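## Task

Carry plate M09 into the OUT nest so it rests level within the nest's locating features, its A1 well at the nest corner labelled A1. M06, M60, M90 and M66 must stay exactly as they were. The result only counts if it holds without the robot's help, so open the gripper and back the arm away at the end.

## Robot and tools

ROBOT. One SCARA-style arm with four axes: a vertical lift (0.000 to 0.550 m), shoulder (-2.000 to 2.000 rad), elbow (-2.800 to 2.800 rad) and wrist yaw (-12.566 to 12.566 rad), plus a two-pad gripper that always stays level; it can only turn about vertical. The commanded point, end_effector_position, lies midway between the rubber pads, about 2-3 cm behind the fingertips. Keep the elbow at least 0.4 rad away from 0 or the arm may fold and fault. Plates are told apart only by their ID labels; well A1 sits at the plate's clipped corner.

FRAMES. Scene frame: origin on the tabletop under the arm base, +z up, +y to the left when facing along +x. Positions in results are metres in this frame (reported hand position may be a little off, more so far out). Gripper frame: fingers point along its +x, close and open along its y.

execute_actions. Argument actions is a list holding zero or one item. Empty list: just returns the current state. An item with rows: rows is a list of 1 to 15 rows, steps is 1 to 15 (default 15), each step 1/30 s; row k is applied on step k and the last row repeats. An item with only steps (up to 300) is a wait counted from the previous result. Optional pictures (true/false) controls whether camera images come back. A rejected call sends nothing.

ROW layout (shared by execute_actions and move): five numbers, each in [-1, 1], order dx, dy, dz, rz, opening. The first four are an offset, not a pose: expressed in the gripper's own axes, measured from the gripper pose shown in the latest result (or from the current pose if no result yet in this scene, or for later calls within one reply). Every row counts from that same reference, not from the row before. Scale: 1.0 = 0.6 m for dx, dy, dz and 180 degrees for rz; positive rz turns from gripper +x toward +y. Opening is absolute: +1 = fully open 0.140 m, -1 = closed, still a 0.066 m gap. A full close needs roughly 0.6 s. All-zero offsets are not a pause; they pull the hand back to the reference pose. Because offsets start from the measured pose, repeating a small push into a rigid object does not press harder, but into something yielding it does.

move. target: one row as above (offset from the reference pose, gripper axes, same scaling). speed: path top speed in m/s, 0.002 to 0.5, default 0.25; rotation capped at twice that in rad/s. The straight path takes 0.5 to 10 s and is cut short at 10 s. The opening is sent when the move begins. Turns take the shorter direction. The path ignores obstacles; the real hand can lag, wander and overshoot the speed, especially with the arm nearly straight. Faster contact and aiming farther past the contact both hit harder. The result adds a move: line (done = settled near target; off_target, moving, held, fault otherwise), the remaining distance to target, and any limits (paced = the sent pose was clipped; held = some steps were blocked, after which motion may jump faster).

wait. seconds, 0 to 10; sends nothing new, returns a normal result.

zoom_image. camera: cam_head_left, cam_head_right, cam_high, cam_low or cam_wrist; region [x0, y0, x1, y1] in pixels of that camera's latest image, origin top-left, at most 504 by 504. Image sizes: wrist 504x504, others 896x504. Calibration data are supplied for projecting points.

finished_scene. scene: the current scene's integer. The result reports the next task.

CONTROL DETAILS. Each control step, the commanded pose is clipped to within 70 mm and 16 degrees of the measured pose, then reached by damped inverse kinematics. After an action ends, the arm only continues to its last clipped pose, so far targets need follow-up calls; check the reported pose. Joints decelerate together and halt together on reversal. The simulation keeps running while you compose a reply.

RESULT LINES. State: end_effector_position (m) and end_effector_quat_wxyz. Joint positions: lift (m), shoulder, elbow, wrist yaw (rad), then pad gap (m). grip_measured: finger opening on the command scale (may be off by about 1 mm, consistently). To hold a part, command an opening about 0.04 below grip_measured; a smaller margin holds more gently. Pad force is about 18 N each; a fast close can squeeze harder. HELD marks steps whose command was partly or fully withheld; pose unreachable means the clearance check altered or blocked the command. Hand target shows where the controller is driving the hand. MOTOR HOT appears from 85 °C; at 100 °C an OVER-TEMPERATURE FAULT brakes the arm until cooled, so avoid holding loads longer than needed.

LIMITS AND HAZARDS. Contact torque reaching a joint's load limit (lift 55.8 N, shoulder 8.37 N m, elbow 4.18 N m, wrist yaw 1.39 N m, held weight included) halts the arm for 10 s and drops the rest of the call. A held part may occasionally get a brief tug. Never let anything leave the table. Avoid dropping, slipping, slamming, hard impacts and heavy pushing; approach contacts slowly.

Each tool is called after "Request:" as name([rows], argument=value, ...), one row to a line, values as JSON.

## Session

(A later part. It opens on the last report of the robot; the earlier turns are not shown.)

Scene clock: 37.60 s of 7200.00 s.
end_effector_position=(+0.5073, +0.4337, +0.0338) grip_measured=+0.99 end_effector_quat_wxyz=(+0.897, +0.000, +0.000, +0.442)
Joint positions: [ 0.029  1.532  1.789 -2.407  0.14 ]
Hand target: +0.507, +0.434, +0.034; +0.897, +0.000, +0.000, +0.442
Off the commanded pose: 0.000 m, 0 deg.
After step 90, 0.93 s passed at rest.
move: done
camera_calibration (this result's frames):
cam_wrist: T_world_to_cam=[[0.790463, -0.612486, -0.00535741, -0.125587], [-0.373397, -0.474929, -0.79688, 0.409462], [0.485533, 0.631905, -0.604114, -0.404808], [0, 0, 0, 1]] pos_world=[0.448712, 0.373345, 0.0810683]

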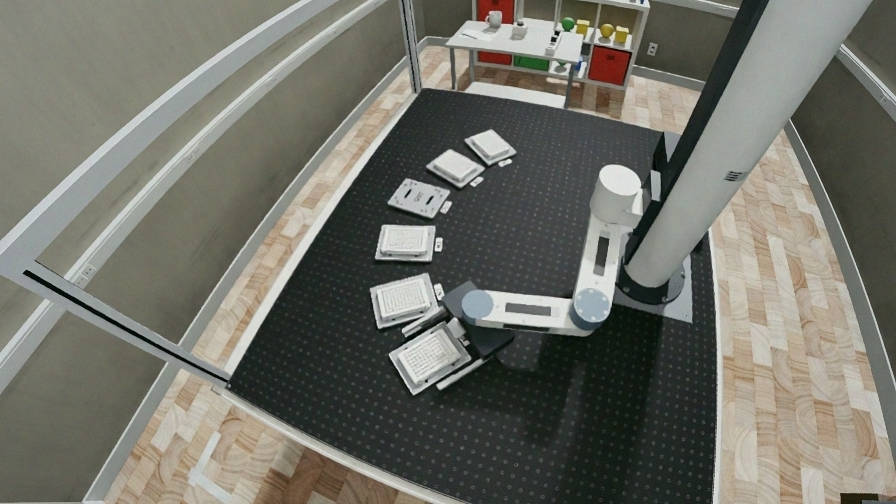

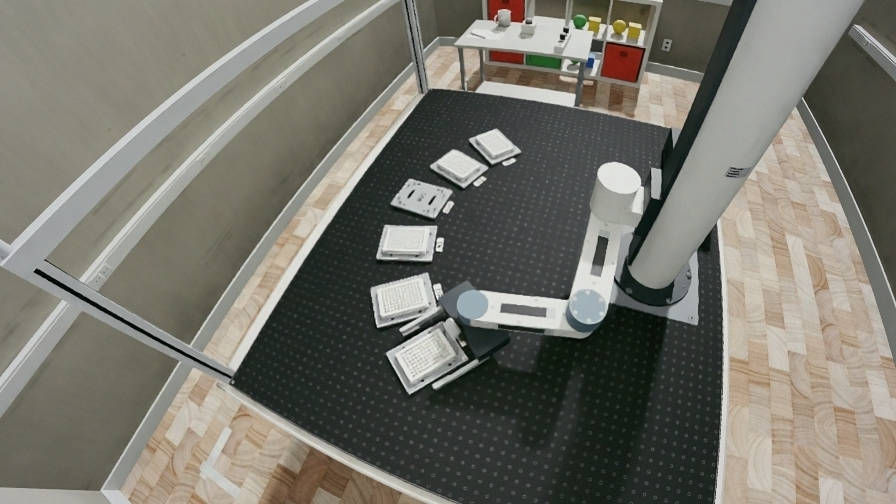

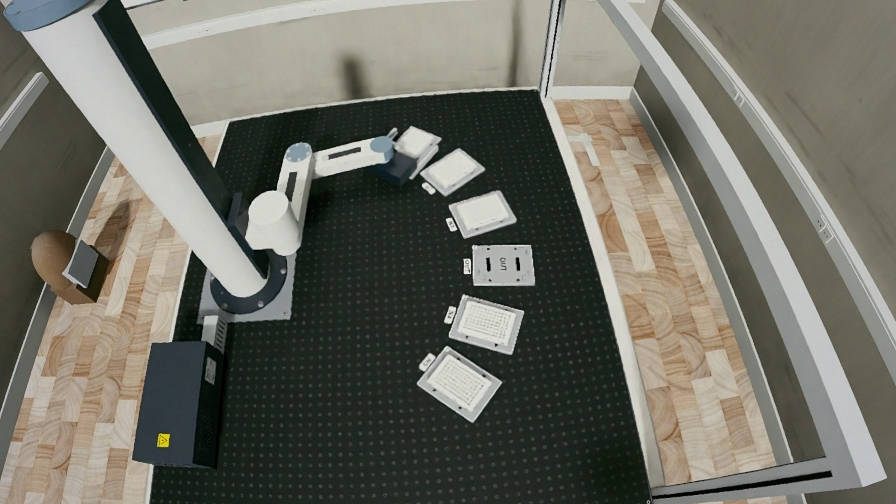

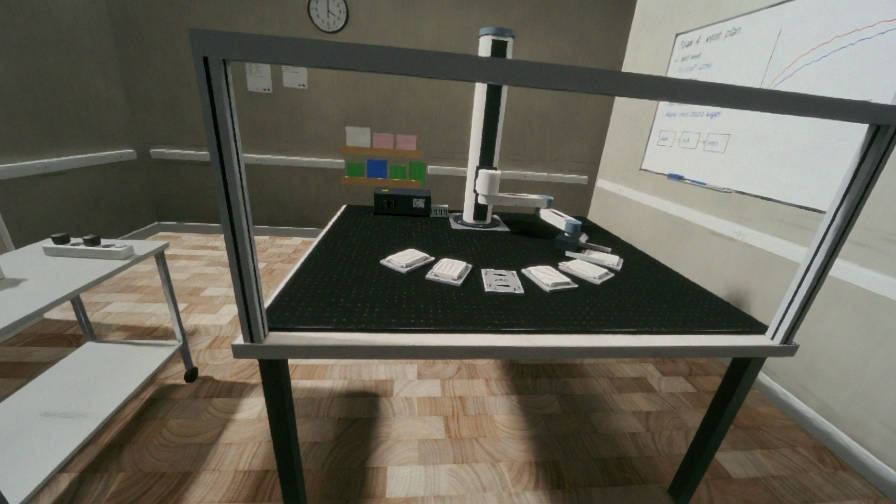

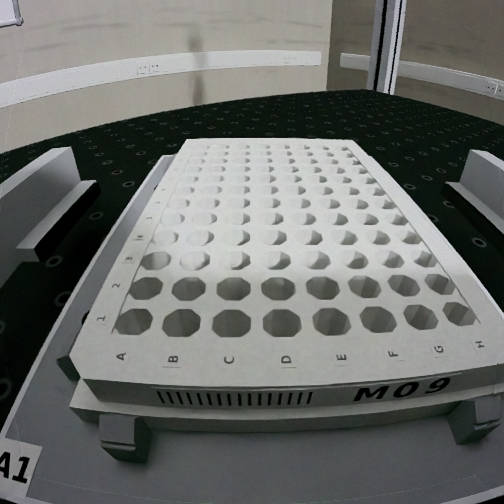

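Request:
execute_actions([
  {"rows":[[0,0,0,0,0.6],[0,0,0,0,0.4],[0,0,0,0,0.2],[0,0,0,0,0],[0,0,0,0,-0.1],[0,0,0,0,-0.2],[0,0,0,0,-0.3],[0,0,0,0,-0.35],[0,0,0,0,-0.4],[0,0,0,0,-0.45],[0,0,0,0,-0.5],[0,0,0,0,-0.55]],"steps":15},
], pictures=false)

Request:
execute_actions([
  {"steps":15},
])

Scene clock: 40.13 s of 7200.00 s.
end_effector_position=(+0.5073, +0.4337, +0.0338) grip_measured=-0.55 end_effector_quat_wxyz=(+0.897, +0.000, +0.000, +0.441)
Joint positions: [ 0.029  1.533  1.789 -2.407  0.083]
Hand target: +0.507, +0.434, +0.034; +0.897, +0.000, +0.000, +0.442
Off the commanded pose: 0.000 m, 0 deg.
Steps of this call (steps 1 to 61: nothing new was sent; steps 62 to 76: all 15 steps of this action). Readings (end_effector_position):
62: (+0.5073, +0.4338, +0.0338)
63: (+0.5072, +0.4338, +0.0338)
65: (+0.5072, +0.4338, +0.0338)
69: (+0.5072, +0.4338, +0.0338)
76: the state above

Scene clock: 40.63 s of 7200.00 s.
end_effector_position=(+0.5073, +0.4337, +0.0338) grip_measured=-0.55 end_effector_quat_wxyz=(+0.897, +0.000, +0.000, +0.441)
Joint positions: [ 0.029  1.533  1.789 -2.407  0.083]
Hand target: +0.507, +0.434, +0.034; +0.897, +0.000, +0.000, +0.442
Off the commanded pose: 0.000 m, 0 deg.
Steps of this call (steps 1 to 15: nothing new was sent). Readings (end_effector_position):
1: (+0.5073, +0.4337, +0.0338)
2: (+0.5073, +0.4337, +0.0338)
4: (+0.5073, +0.4337, +0.0338)
8: (+0.5073, +0.4337, +0.0338)
15: the state above
camera_calibration (this result's frames):
cam_wrist: T_world_to_cam=[[0.790435, -0.612523, -0.00535741, -0.125562], [-0.373419, -0.474912, -0.79688, 0.409465], [0.485563, 0.631882, -0.604114, -0.404811], [0, 0, 0, 1]] pos_world=[0.448712, 0.373343, 0.0810696]

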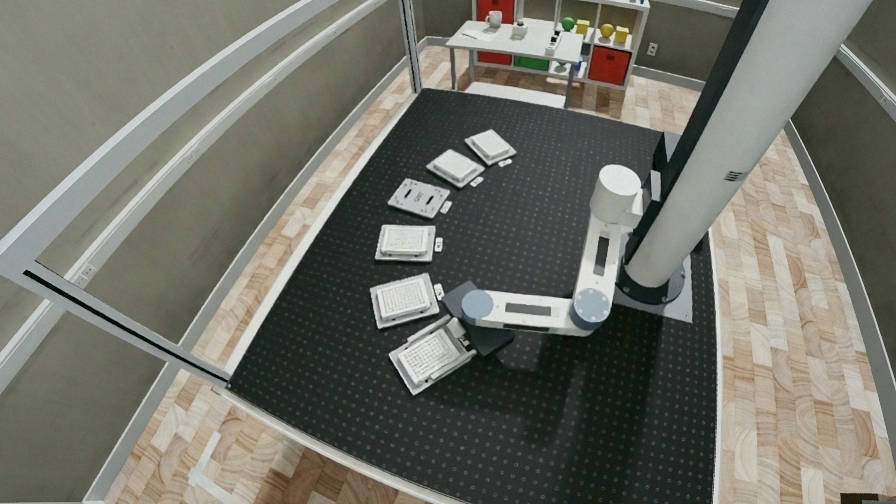

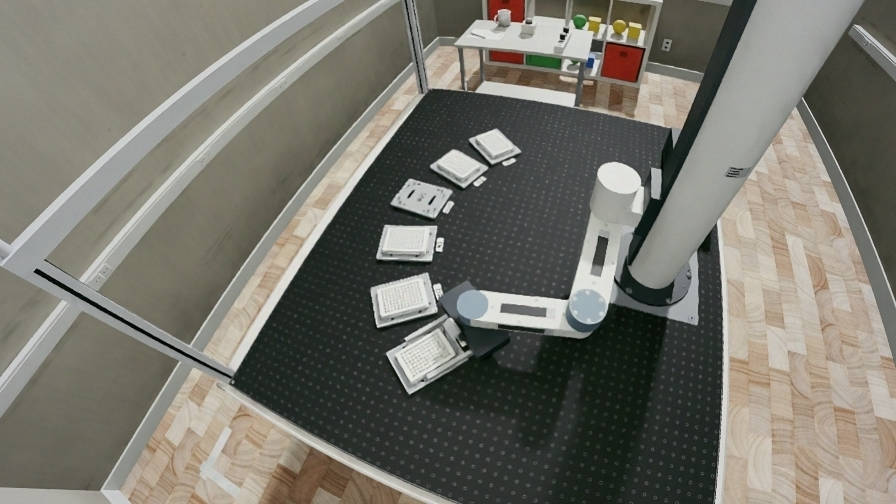

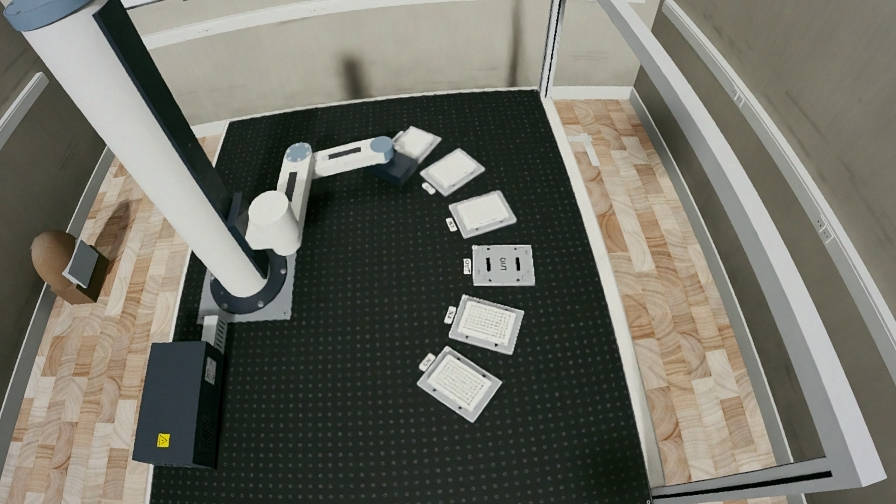

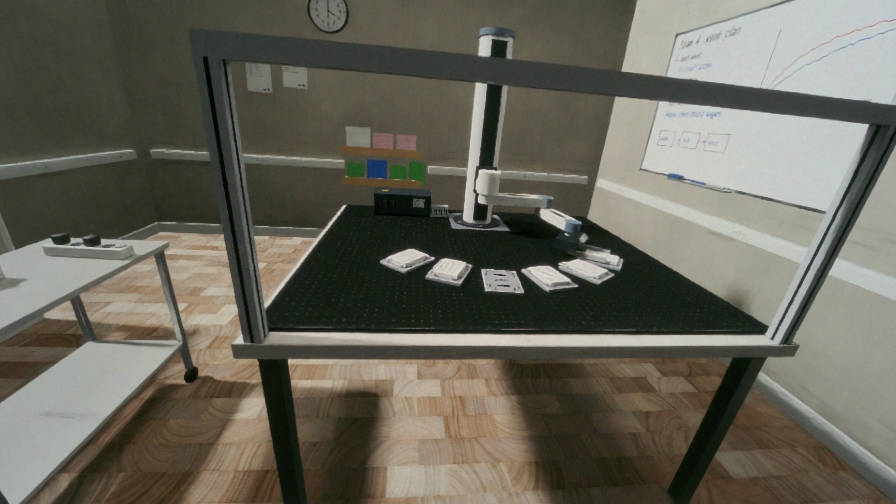

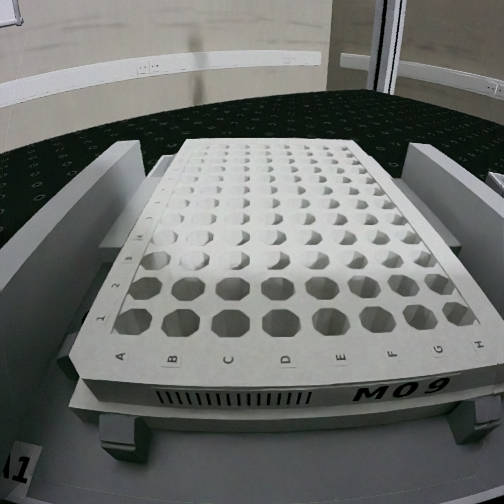

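Not in contact yet.

Request:
execute_actions([
  {"rows":[[0,0,0,0,-0.58],[0,0,0,0,-0.6],[0,0,0,0,-0.62],[0,0,0,0,-0.64],[0,0,0,0,-0.66],[0,0,0,0,-0.68],[0,0,0,0,-0.7],[0,0,0,0,-0.72]],"steps":15},
])

Scene clock: 42.90 s of 7200.00 s.
end_effector_position=(+0.5073, +0.4337, +0.0338) grip_measured=-0.57 end_effector_quat_wxyz=(+0.897, +0.000, +0.000, +0.441)
Joint positions: [ 0.029  1.532  1.789 -2.407  0.082]
Hand target: +0.507, +0.434, +0.034; +0.897, +0.000, +0.000, +0.441
Off the commanded pose: 0.000 m, 0 deg.
Steps of this call (steps 1 to 53: nothing new was sent; steps 54 to 68: all 15 steps of this action). Readings (end_effector_position):
54: (+0.5073, +0.4337, +0.0338)
55: (+0.5073, +0.4337, +0.0338)
57: (+0.5073, +0.4337, +0.0338)
61: (+0.5073, +0.4337, +0.0338)
68: the state above
camera_calibration (this result's frames):
cam_wrist: T_world_to_cam=[[0.790323, -0.612668, -0.00535741, -0.125482], [-0.373506, -0.474843, -0.79688, 0.409476], [0.485678, 0.631793, -0.604114, -0.404826], [0, 0, 0, 1]] pos_world=[0.448729, 0.373325, 0.0810696]

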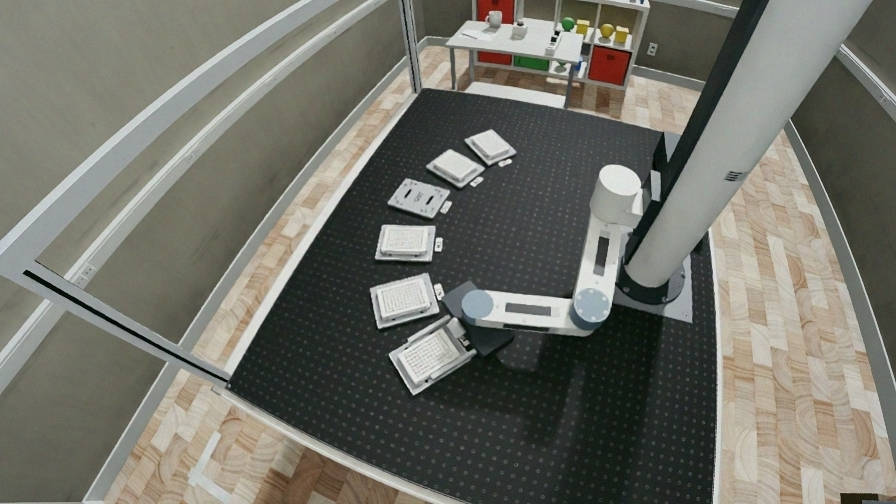

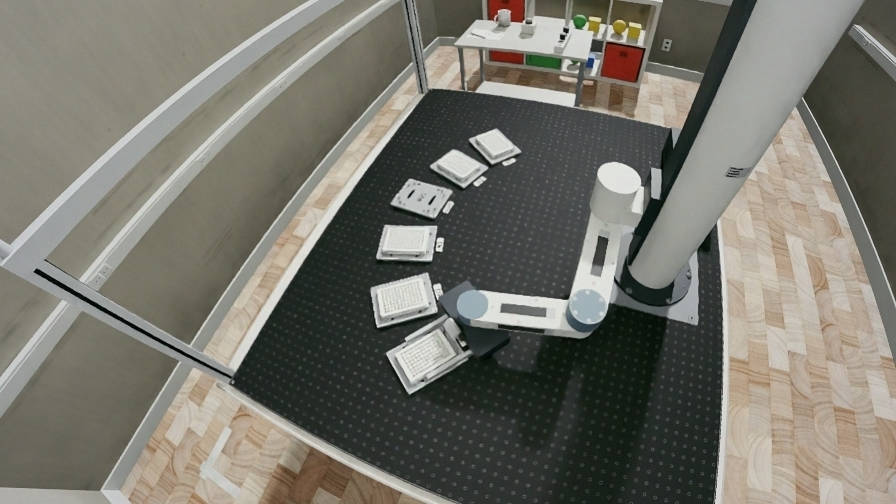

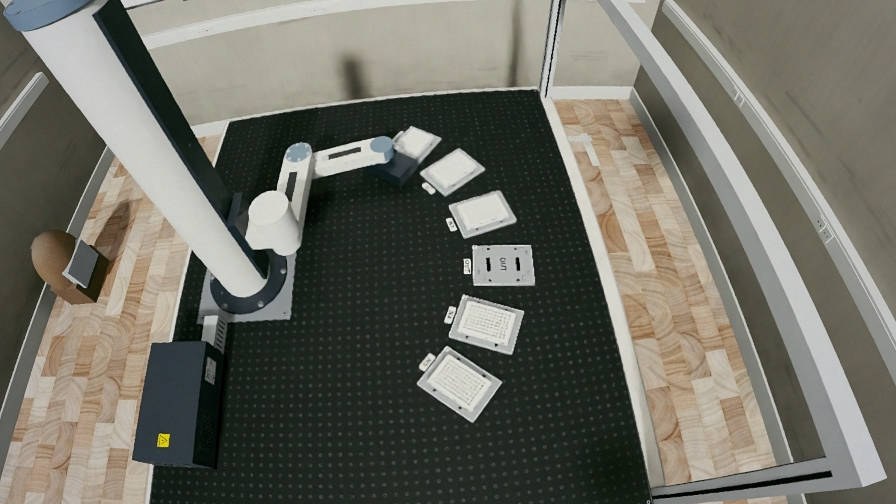

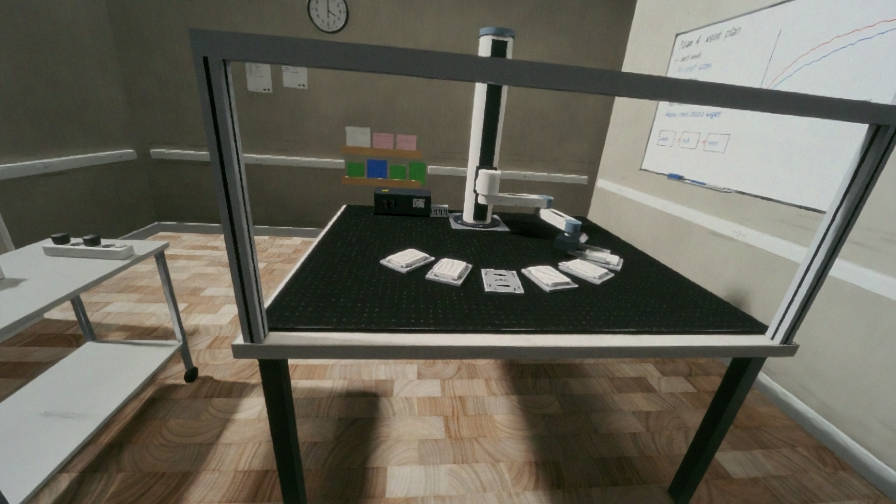

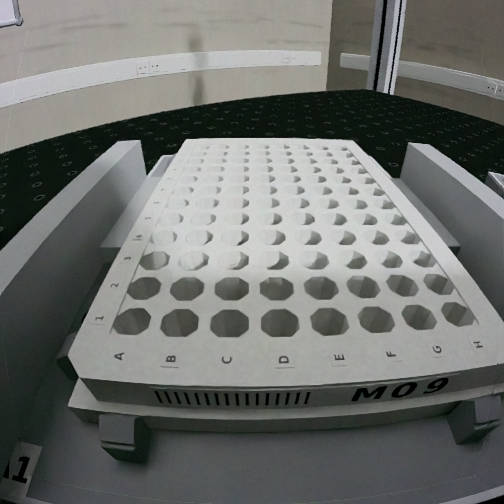

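Request:
move(target=[0,0,0.075,0,-0.62], speed=0.12)

Scene clock: 45.93 s of 7200.00 s.
end_effector_position=(+0.5073, +0.4337, +0.0788) grip_measured=-0.57 end_effector_quat_wxyz=(+0.897, +0.000, +0.000, +0.441)
Joint positions: [ 0.074  1.532  1.789 -2.407  0.082]
Hand target: +0.507, +0.434, +0.079; +0.897, +0.000, +0.000, +0.441
Off the commanded pose: 0.000 m, 0 deg.
move: done
camera_calibration (this result's frames):
cam_wrist: T_world_to_cam=[[0.790341, -0.612644, -0.00535741, -0.12525], [-0.373492, -0.474854, -0.79688, 0.445381], [0.48566, 0.631807, -0.604114, -0.377608], [0, 0, 0, 1]] pos_world=[0.448726, 0.373332, 0.126125]

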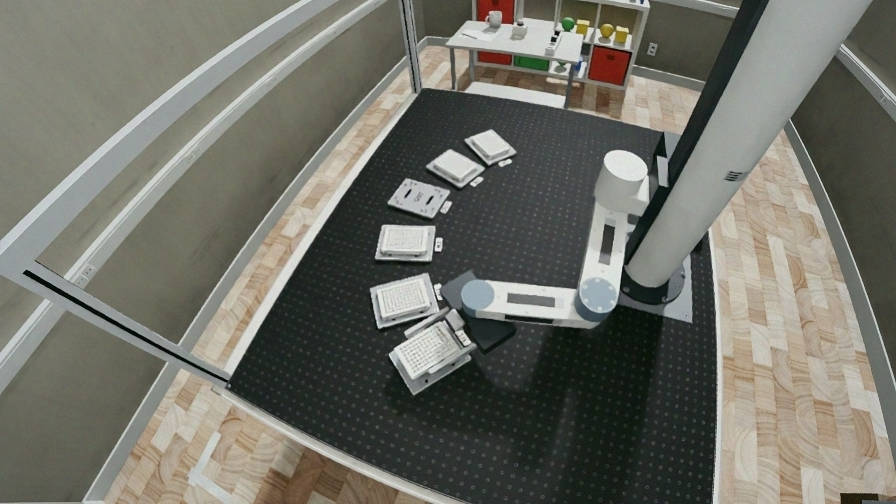

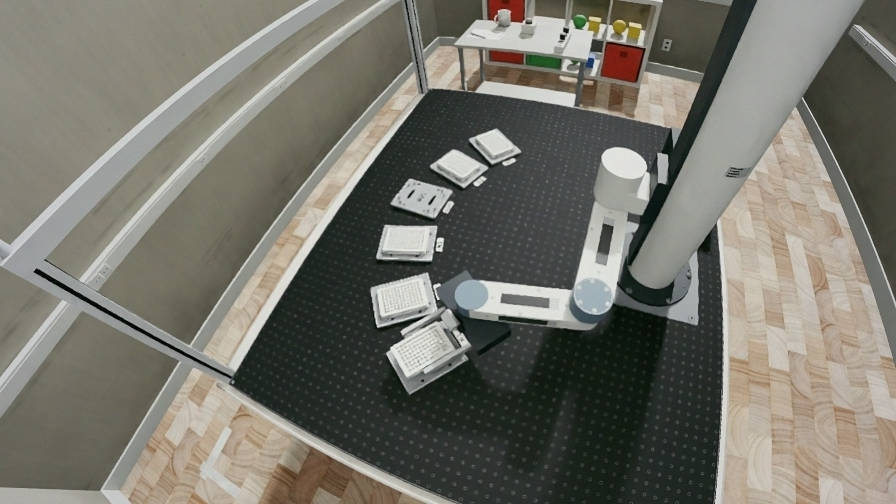

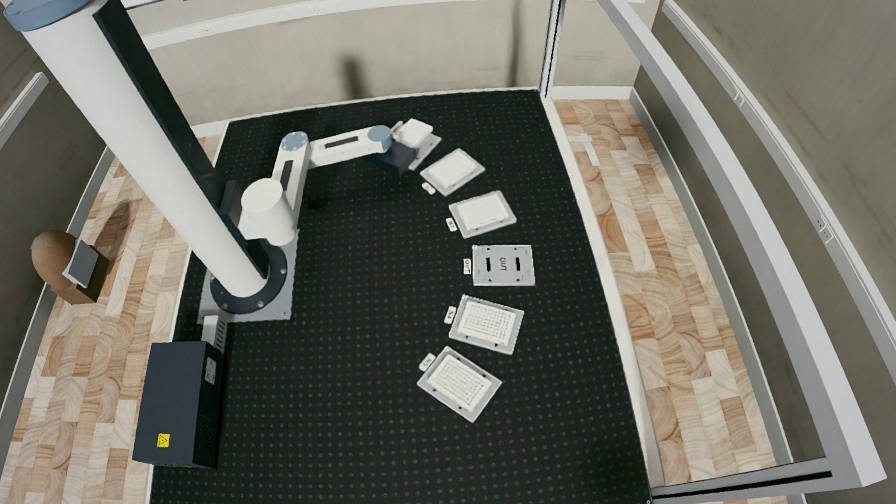

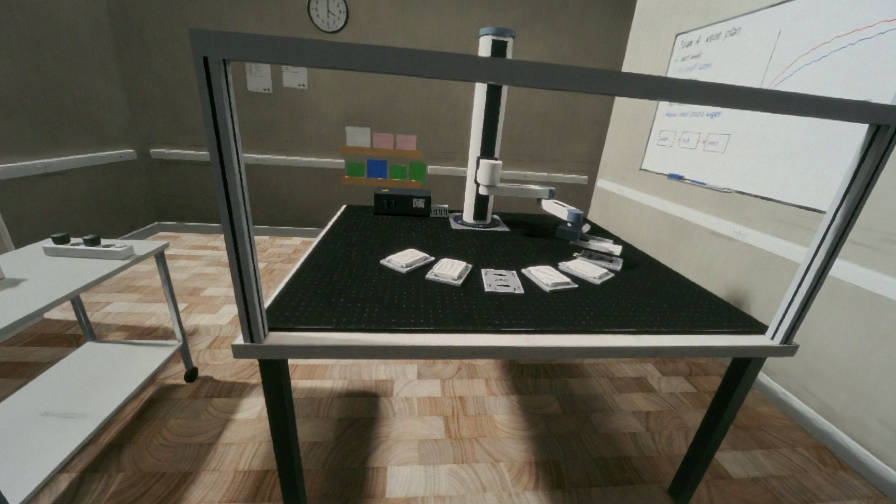

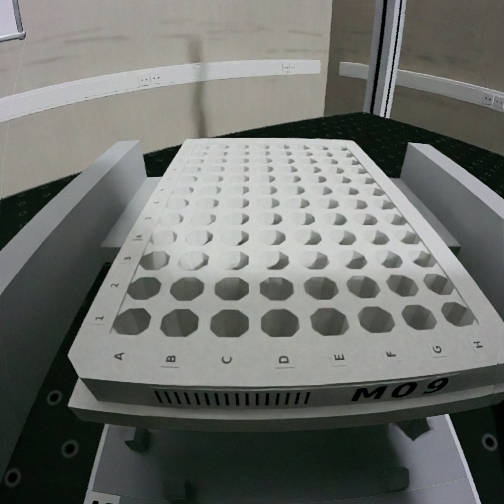

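Request:
move(target=[-0.437,-0.782,0,-0.3253,-0.62], speed=0.3)

Scene clock: 49.77 s of 7200.00 s.
end_effector_position=(+0.7189, -0.0604, +0.0788) grip_measured=-0.57 end_effector_quat_wxyz=(+0.999, +0.000, +0.000, -0.054)
Joint positions: [ 0.074  0.501  1.795 -2.403  0.082]
Hand target: +0.719, -0.060, +0.079; +0.999, +0.000, +0.000, -0.054
Off the commanded pose: 0.000 m, 0 deg.
move: done
camera_calibration (this result's frames):
cam_wrist: T_world_to_cam=[[-0.110434, -0.993869, -0.00535741, 0.0293483], [-0.599956, 0.07096, -0.79688, 0.485534], [0.792374, -0.0847886, -0.604114, -0.431958], [0, 0, 0, 1]] pos_world=[0.636812, -0.0419103, 0.126117]

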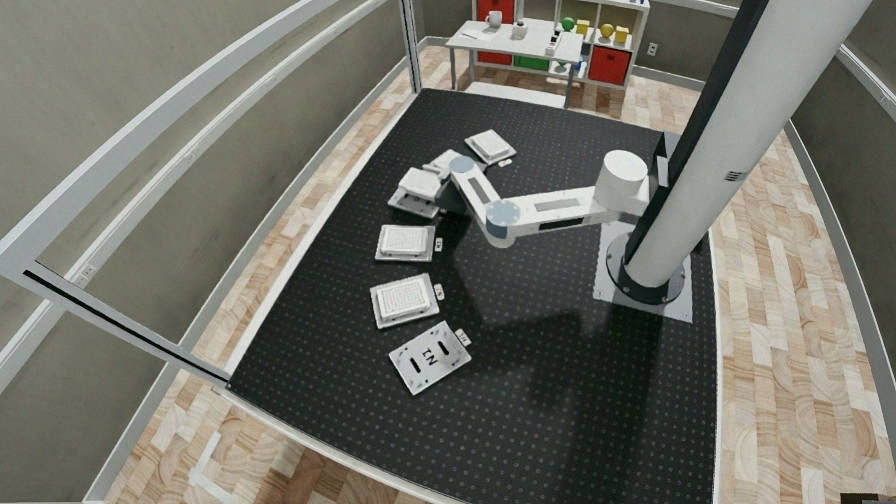

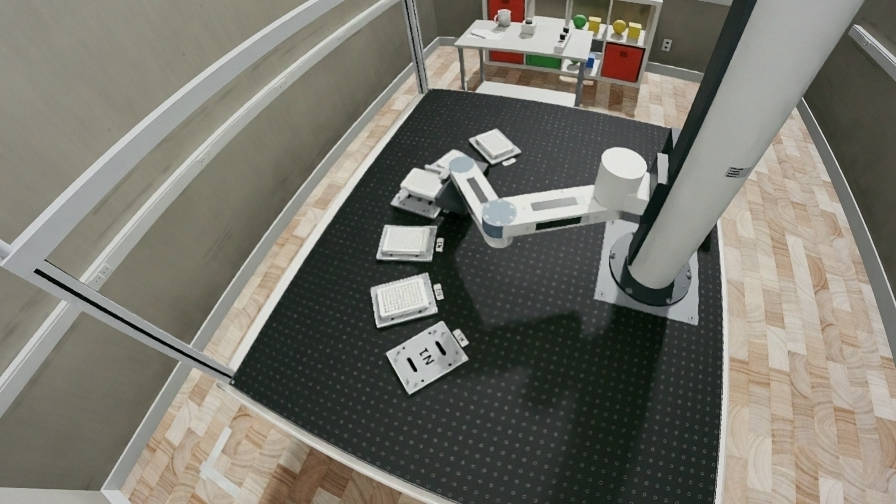

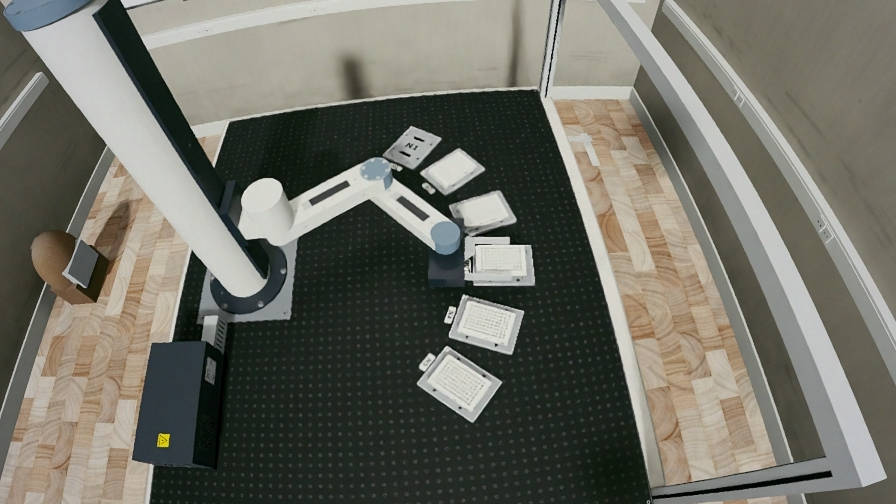

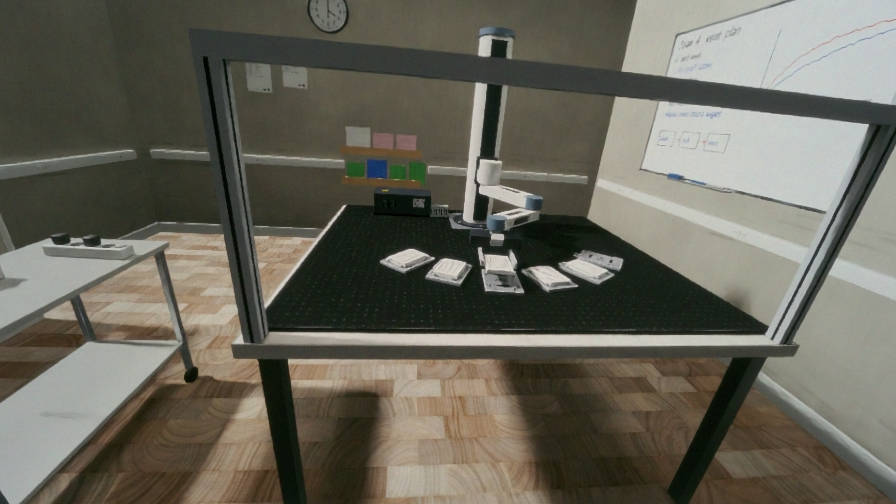

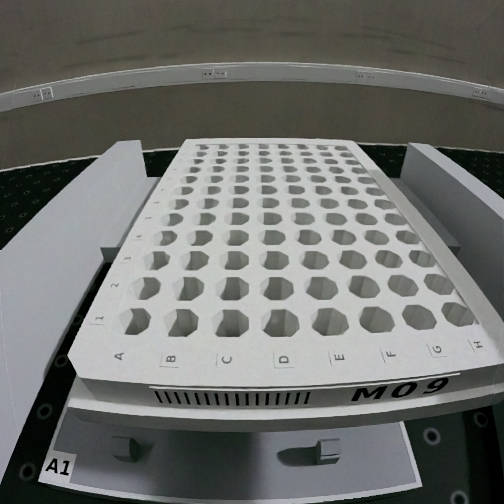

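Request:
move(target=[0.0193,0.0333,0,0,-0.62], speed=0.08)

Request:
zoom_image(camera="cam_wrist", region=[40, 380, 504, 504])

Scene clock: 54.53 s of 7200.00 s.
end_effector_position=(+0.7326, -0.0416, +0.0788) grip_measured=-0.57 end_effector_quat_wxyz=(+0.999, +0.000, +0.000, -0.054)
Joint positions: [ 0.074  0.515  1.871 -2.493  0.082]
Hand target: +0.733, -0.042, +0.079; +0.999, +0.000, +0.000, -0.054
Off the commanded pose: 0.000 m, 0 deg.
After step 90, 1.07 s passed at rest.
move: done
camera_calibration (this result's frames):
cam_wrist: T_world_to_cam=[[-0.109827, -0.993936, -0.00535741, 0.0490963], [-0.6, 0.0705935, -0.79688, 0.492439], [0.792426, -0.0843045, -0.604114, -0.441242], [0, 0, 0, 1]] pos_world=[0.650507, -0.023163, 0.126117]

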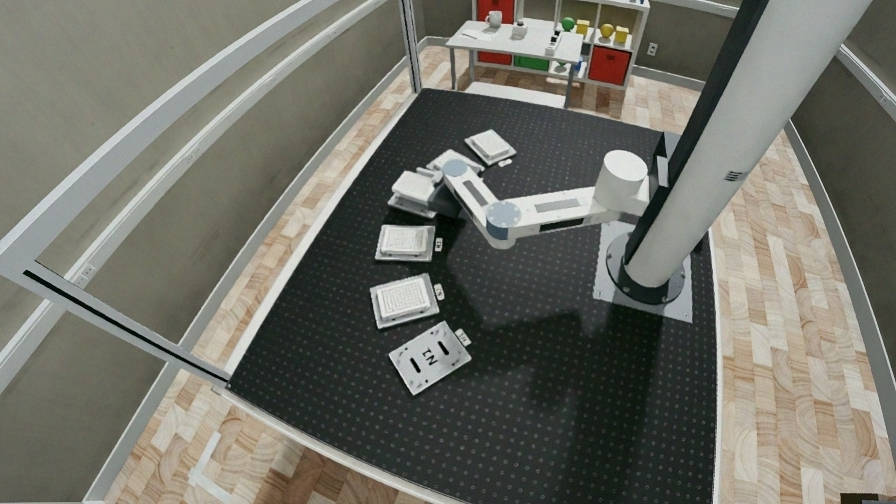

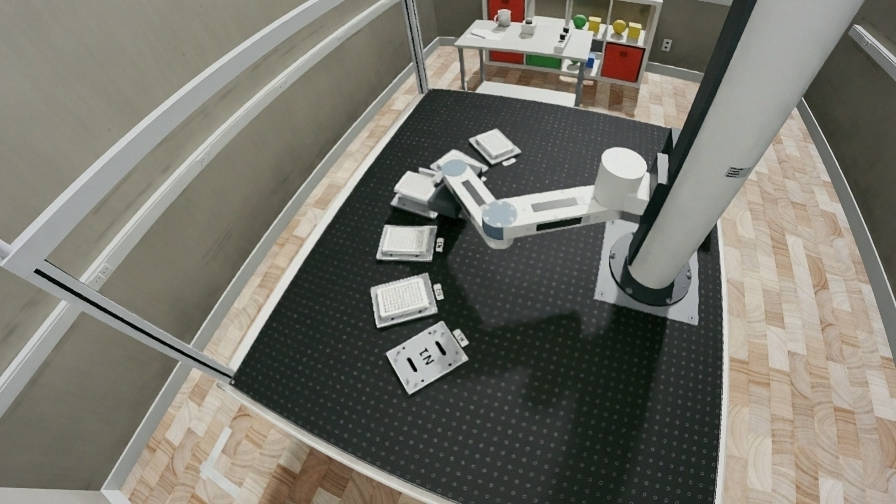

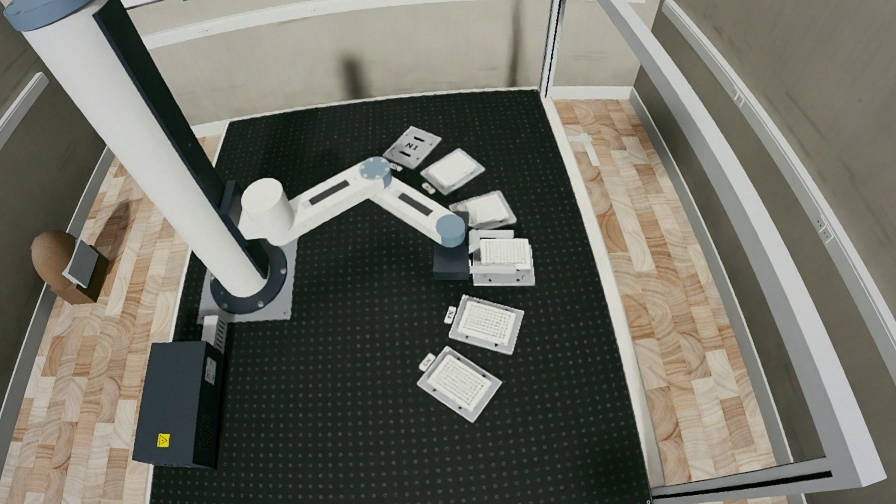

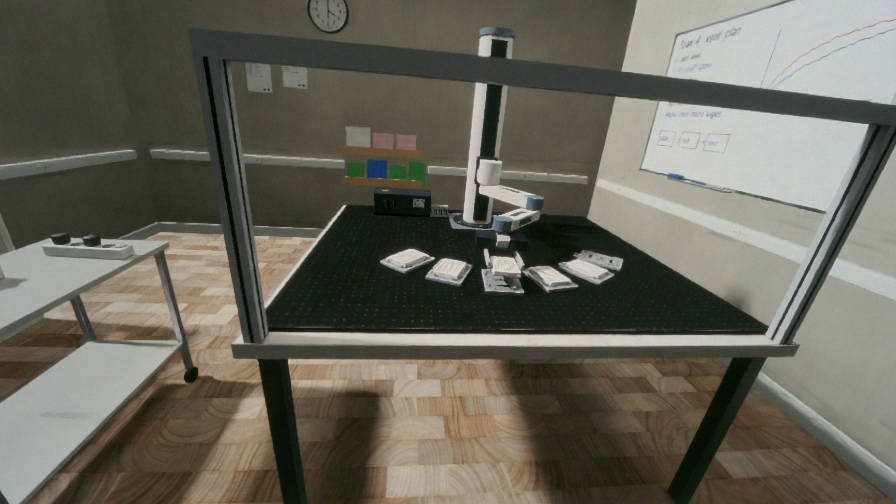

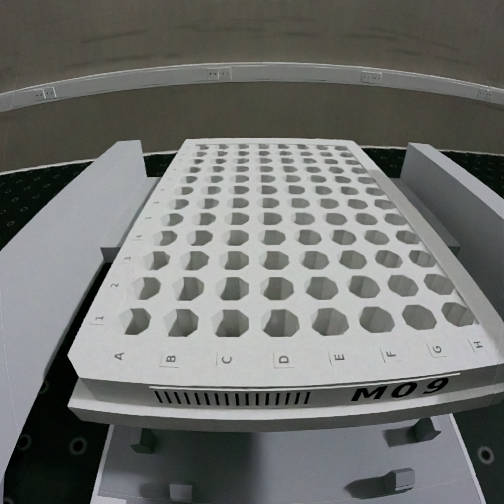

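Region (40, 380, 504, 504) of cam_wrist's 504x504 image, scaled by 1.086, with more detail than that image has; it fills the top 135 rows of this view, and the rest is white.

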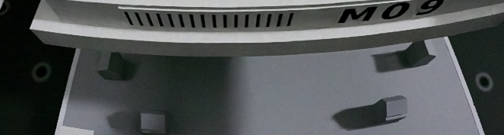

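Request:
move(target=[0,-0.0012,-0.055,0,-0.62], speed=0.06)

Request:
zoom_image(camera="cam_wrist", region=[0, 330, 504, 504])

Scene clock: 57.10 s of 7200.00 s.
end_effector_position=(+0.7325, -0.0422, +0.0458) grip_measured=-0.57 end_effector_quat_wxyz=(+0.999, +0.000, +0.000, -0.054)
Joint positions: [ 0.041  0.514  1.871 -2.492  0.082]
Hand target: +0.733, -0.042, +0.046; +0.999, +0.000, +0.000, -0.054
Off the commanded pose: 0.000 m, 0 deg.
move: done
camera_calibration (this result's frames):
cam_wrist: T_world_to_cam=[[-0.109857, -0.993933, -0.00535741, 0.048301], [-0.599997, 0.0706116, -0.79688, 0.466087], [0.792423, -0.0843285, -0.604114, -0.461235], [0, 0, 0, 1]] pos_world=[0.650451, -0.0237985, 0.0930352]

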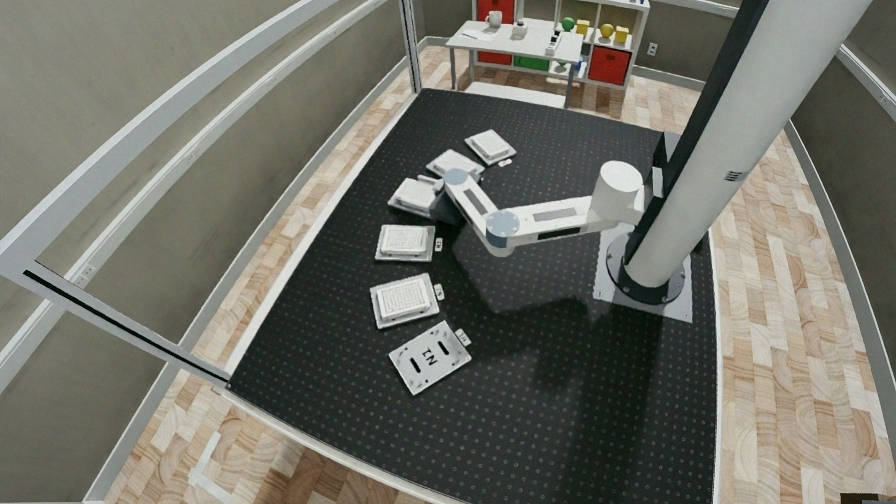

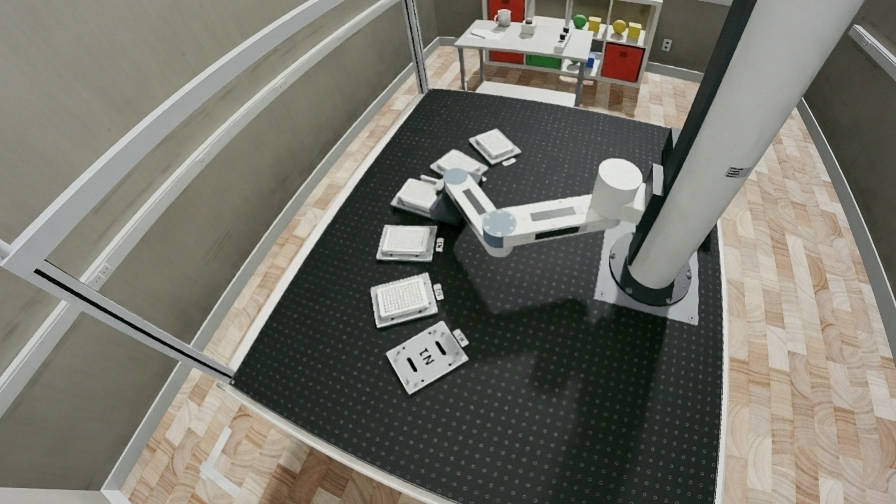

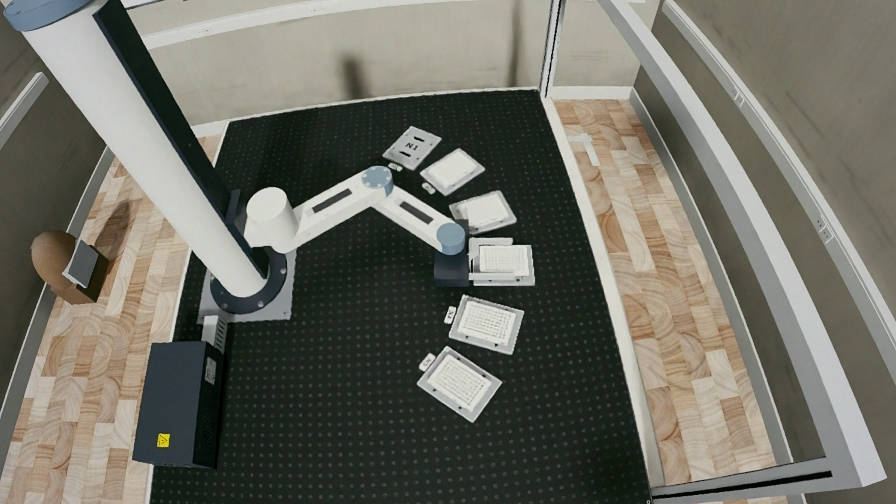

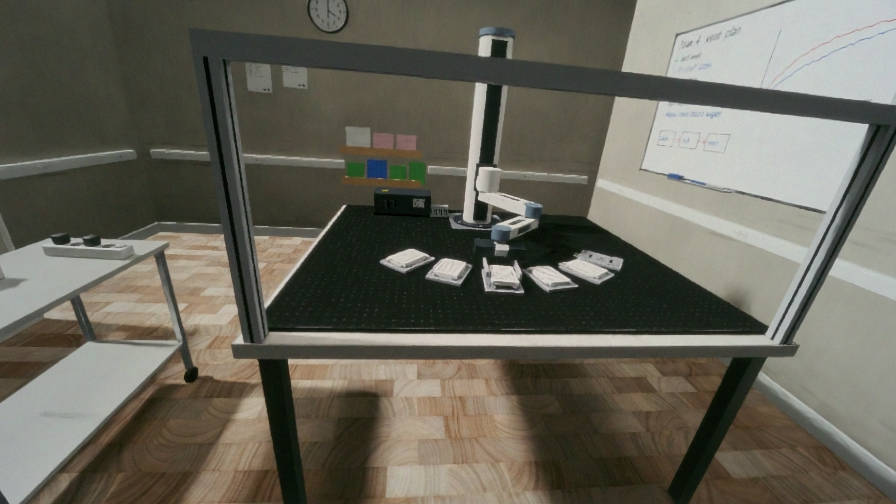

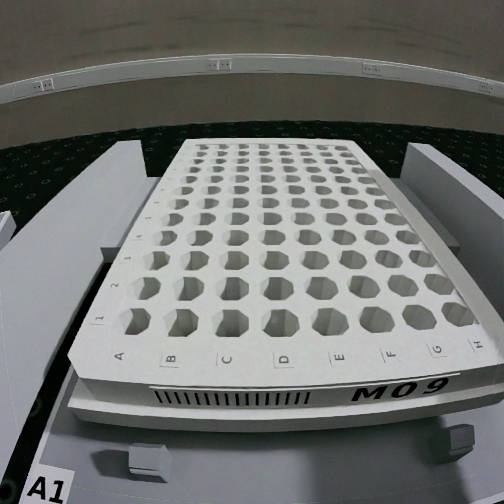

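Region (0, 330, 504, 504) of cam_wrist's 504x504 image, scaled by 1.000; it fills the top 174 rows of this view, and the rest is white.

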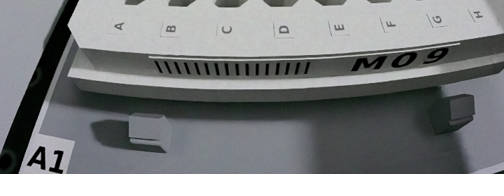

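Request:
zoom_image(camera="cam_low", region=[460, 245, 545, 300])

Request:
zoom_image(camera="cam_high", region=[455, 225, 545, 295])

Region (460, 245, 545, 300) of cam_low's 896x504 image, scaled by 5.929, with more detail than that image has; it fills the top 326 rows of this view, and the rest is white.

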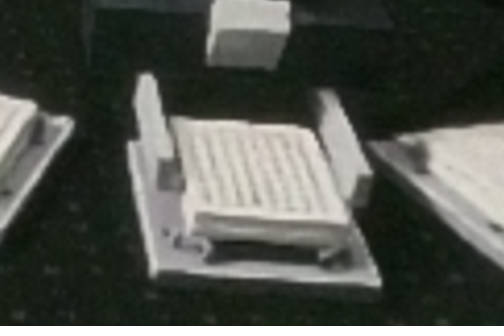

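Region (455, 225, 545, 295) of cam_high's 896x504 image, scaled by 5.600, with more detail than that image has.

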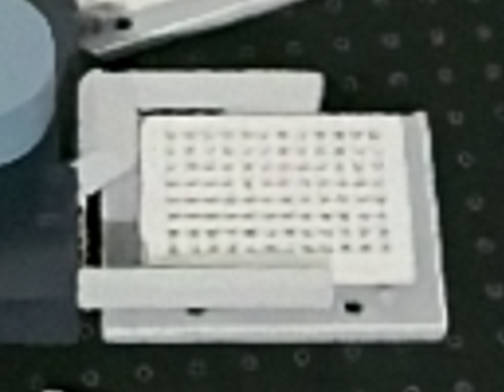

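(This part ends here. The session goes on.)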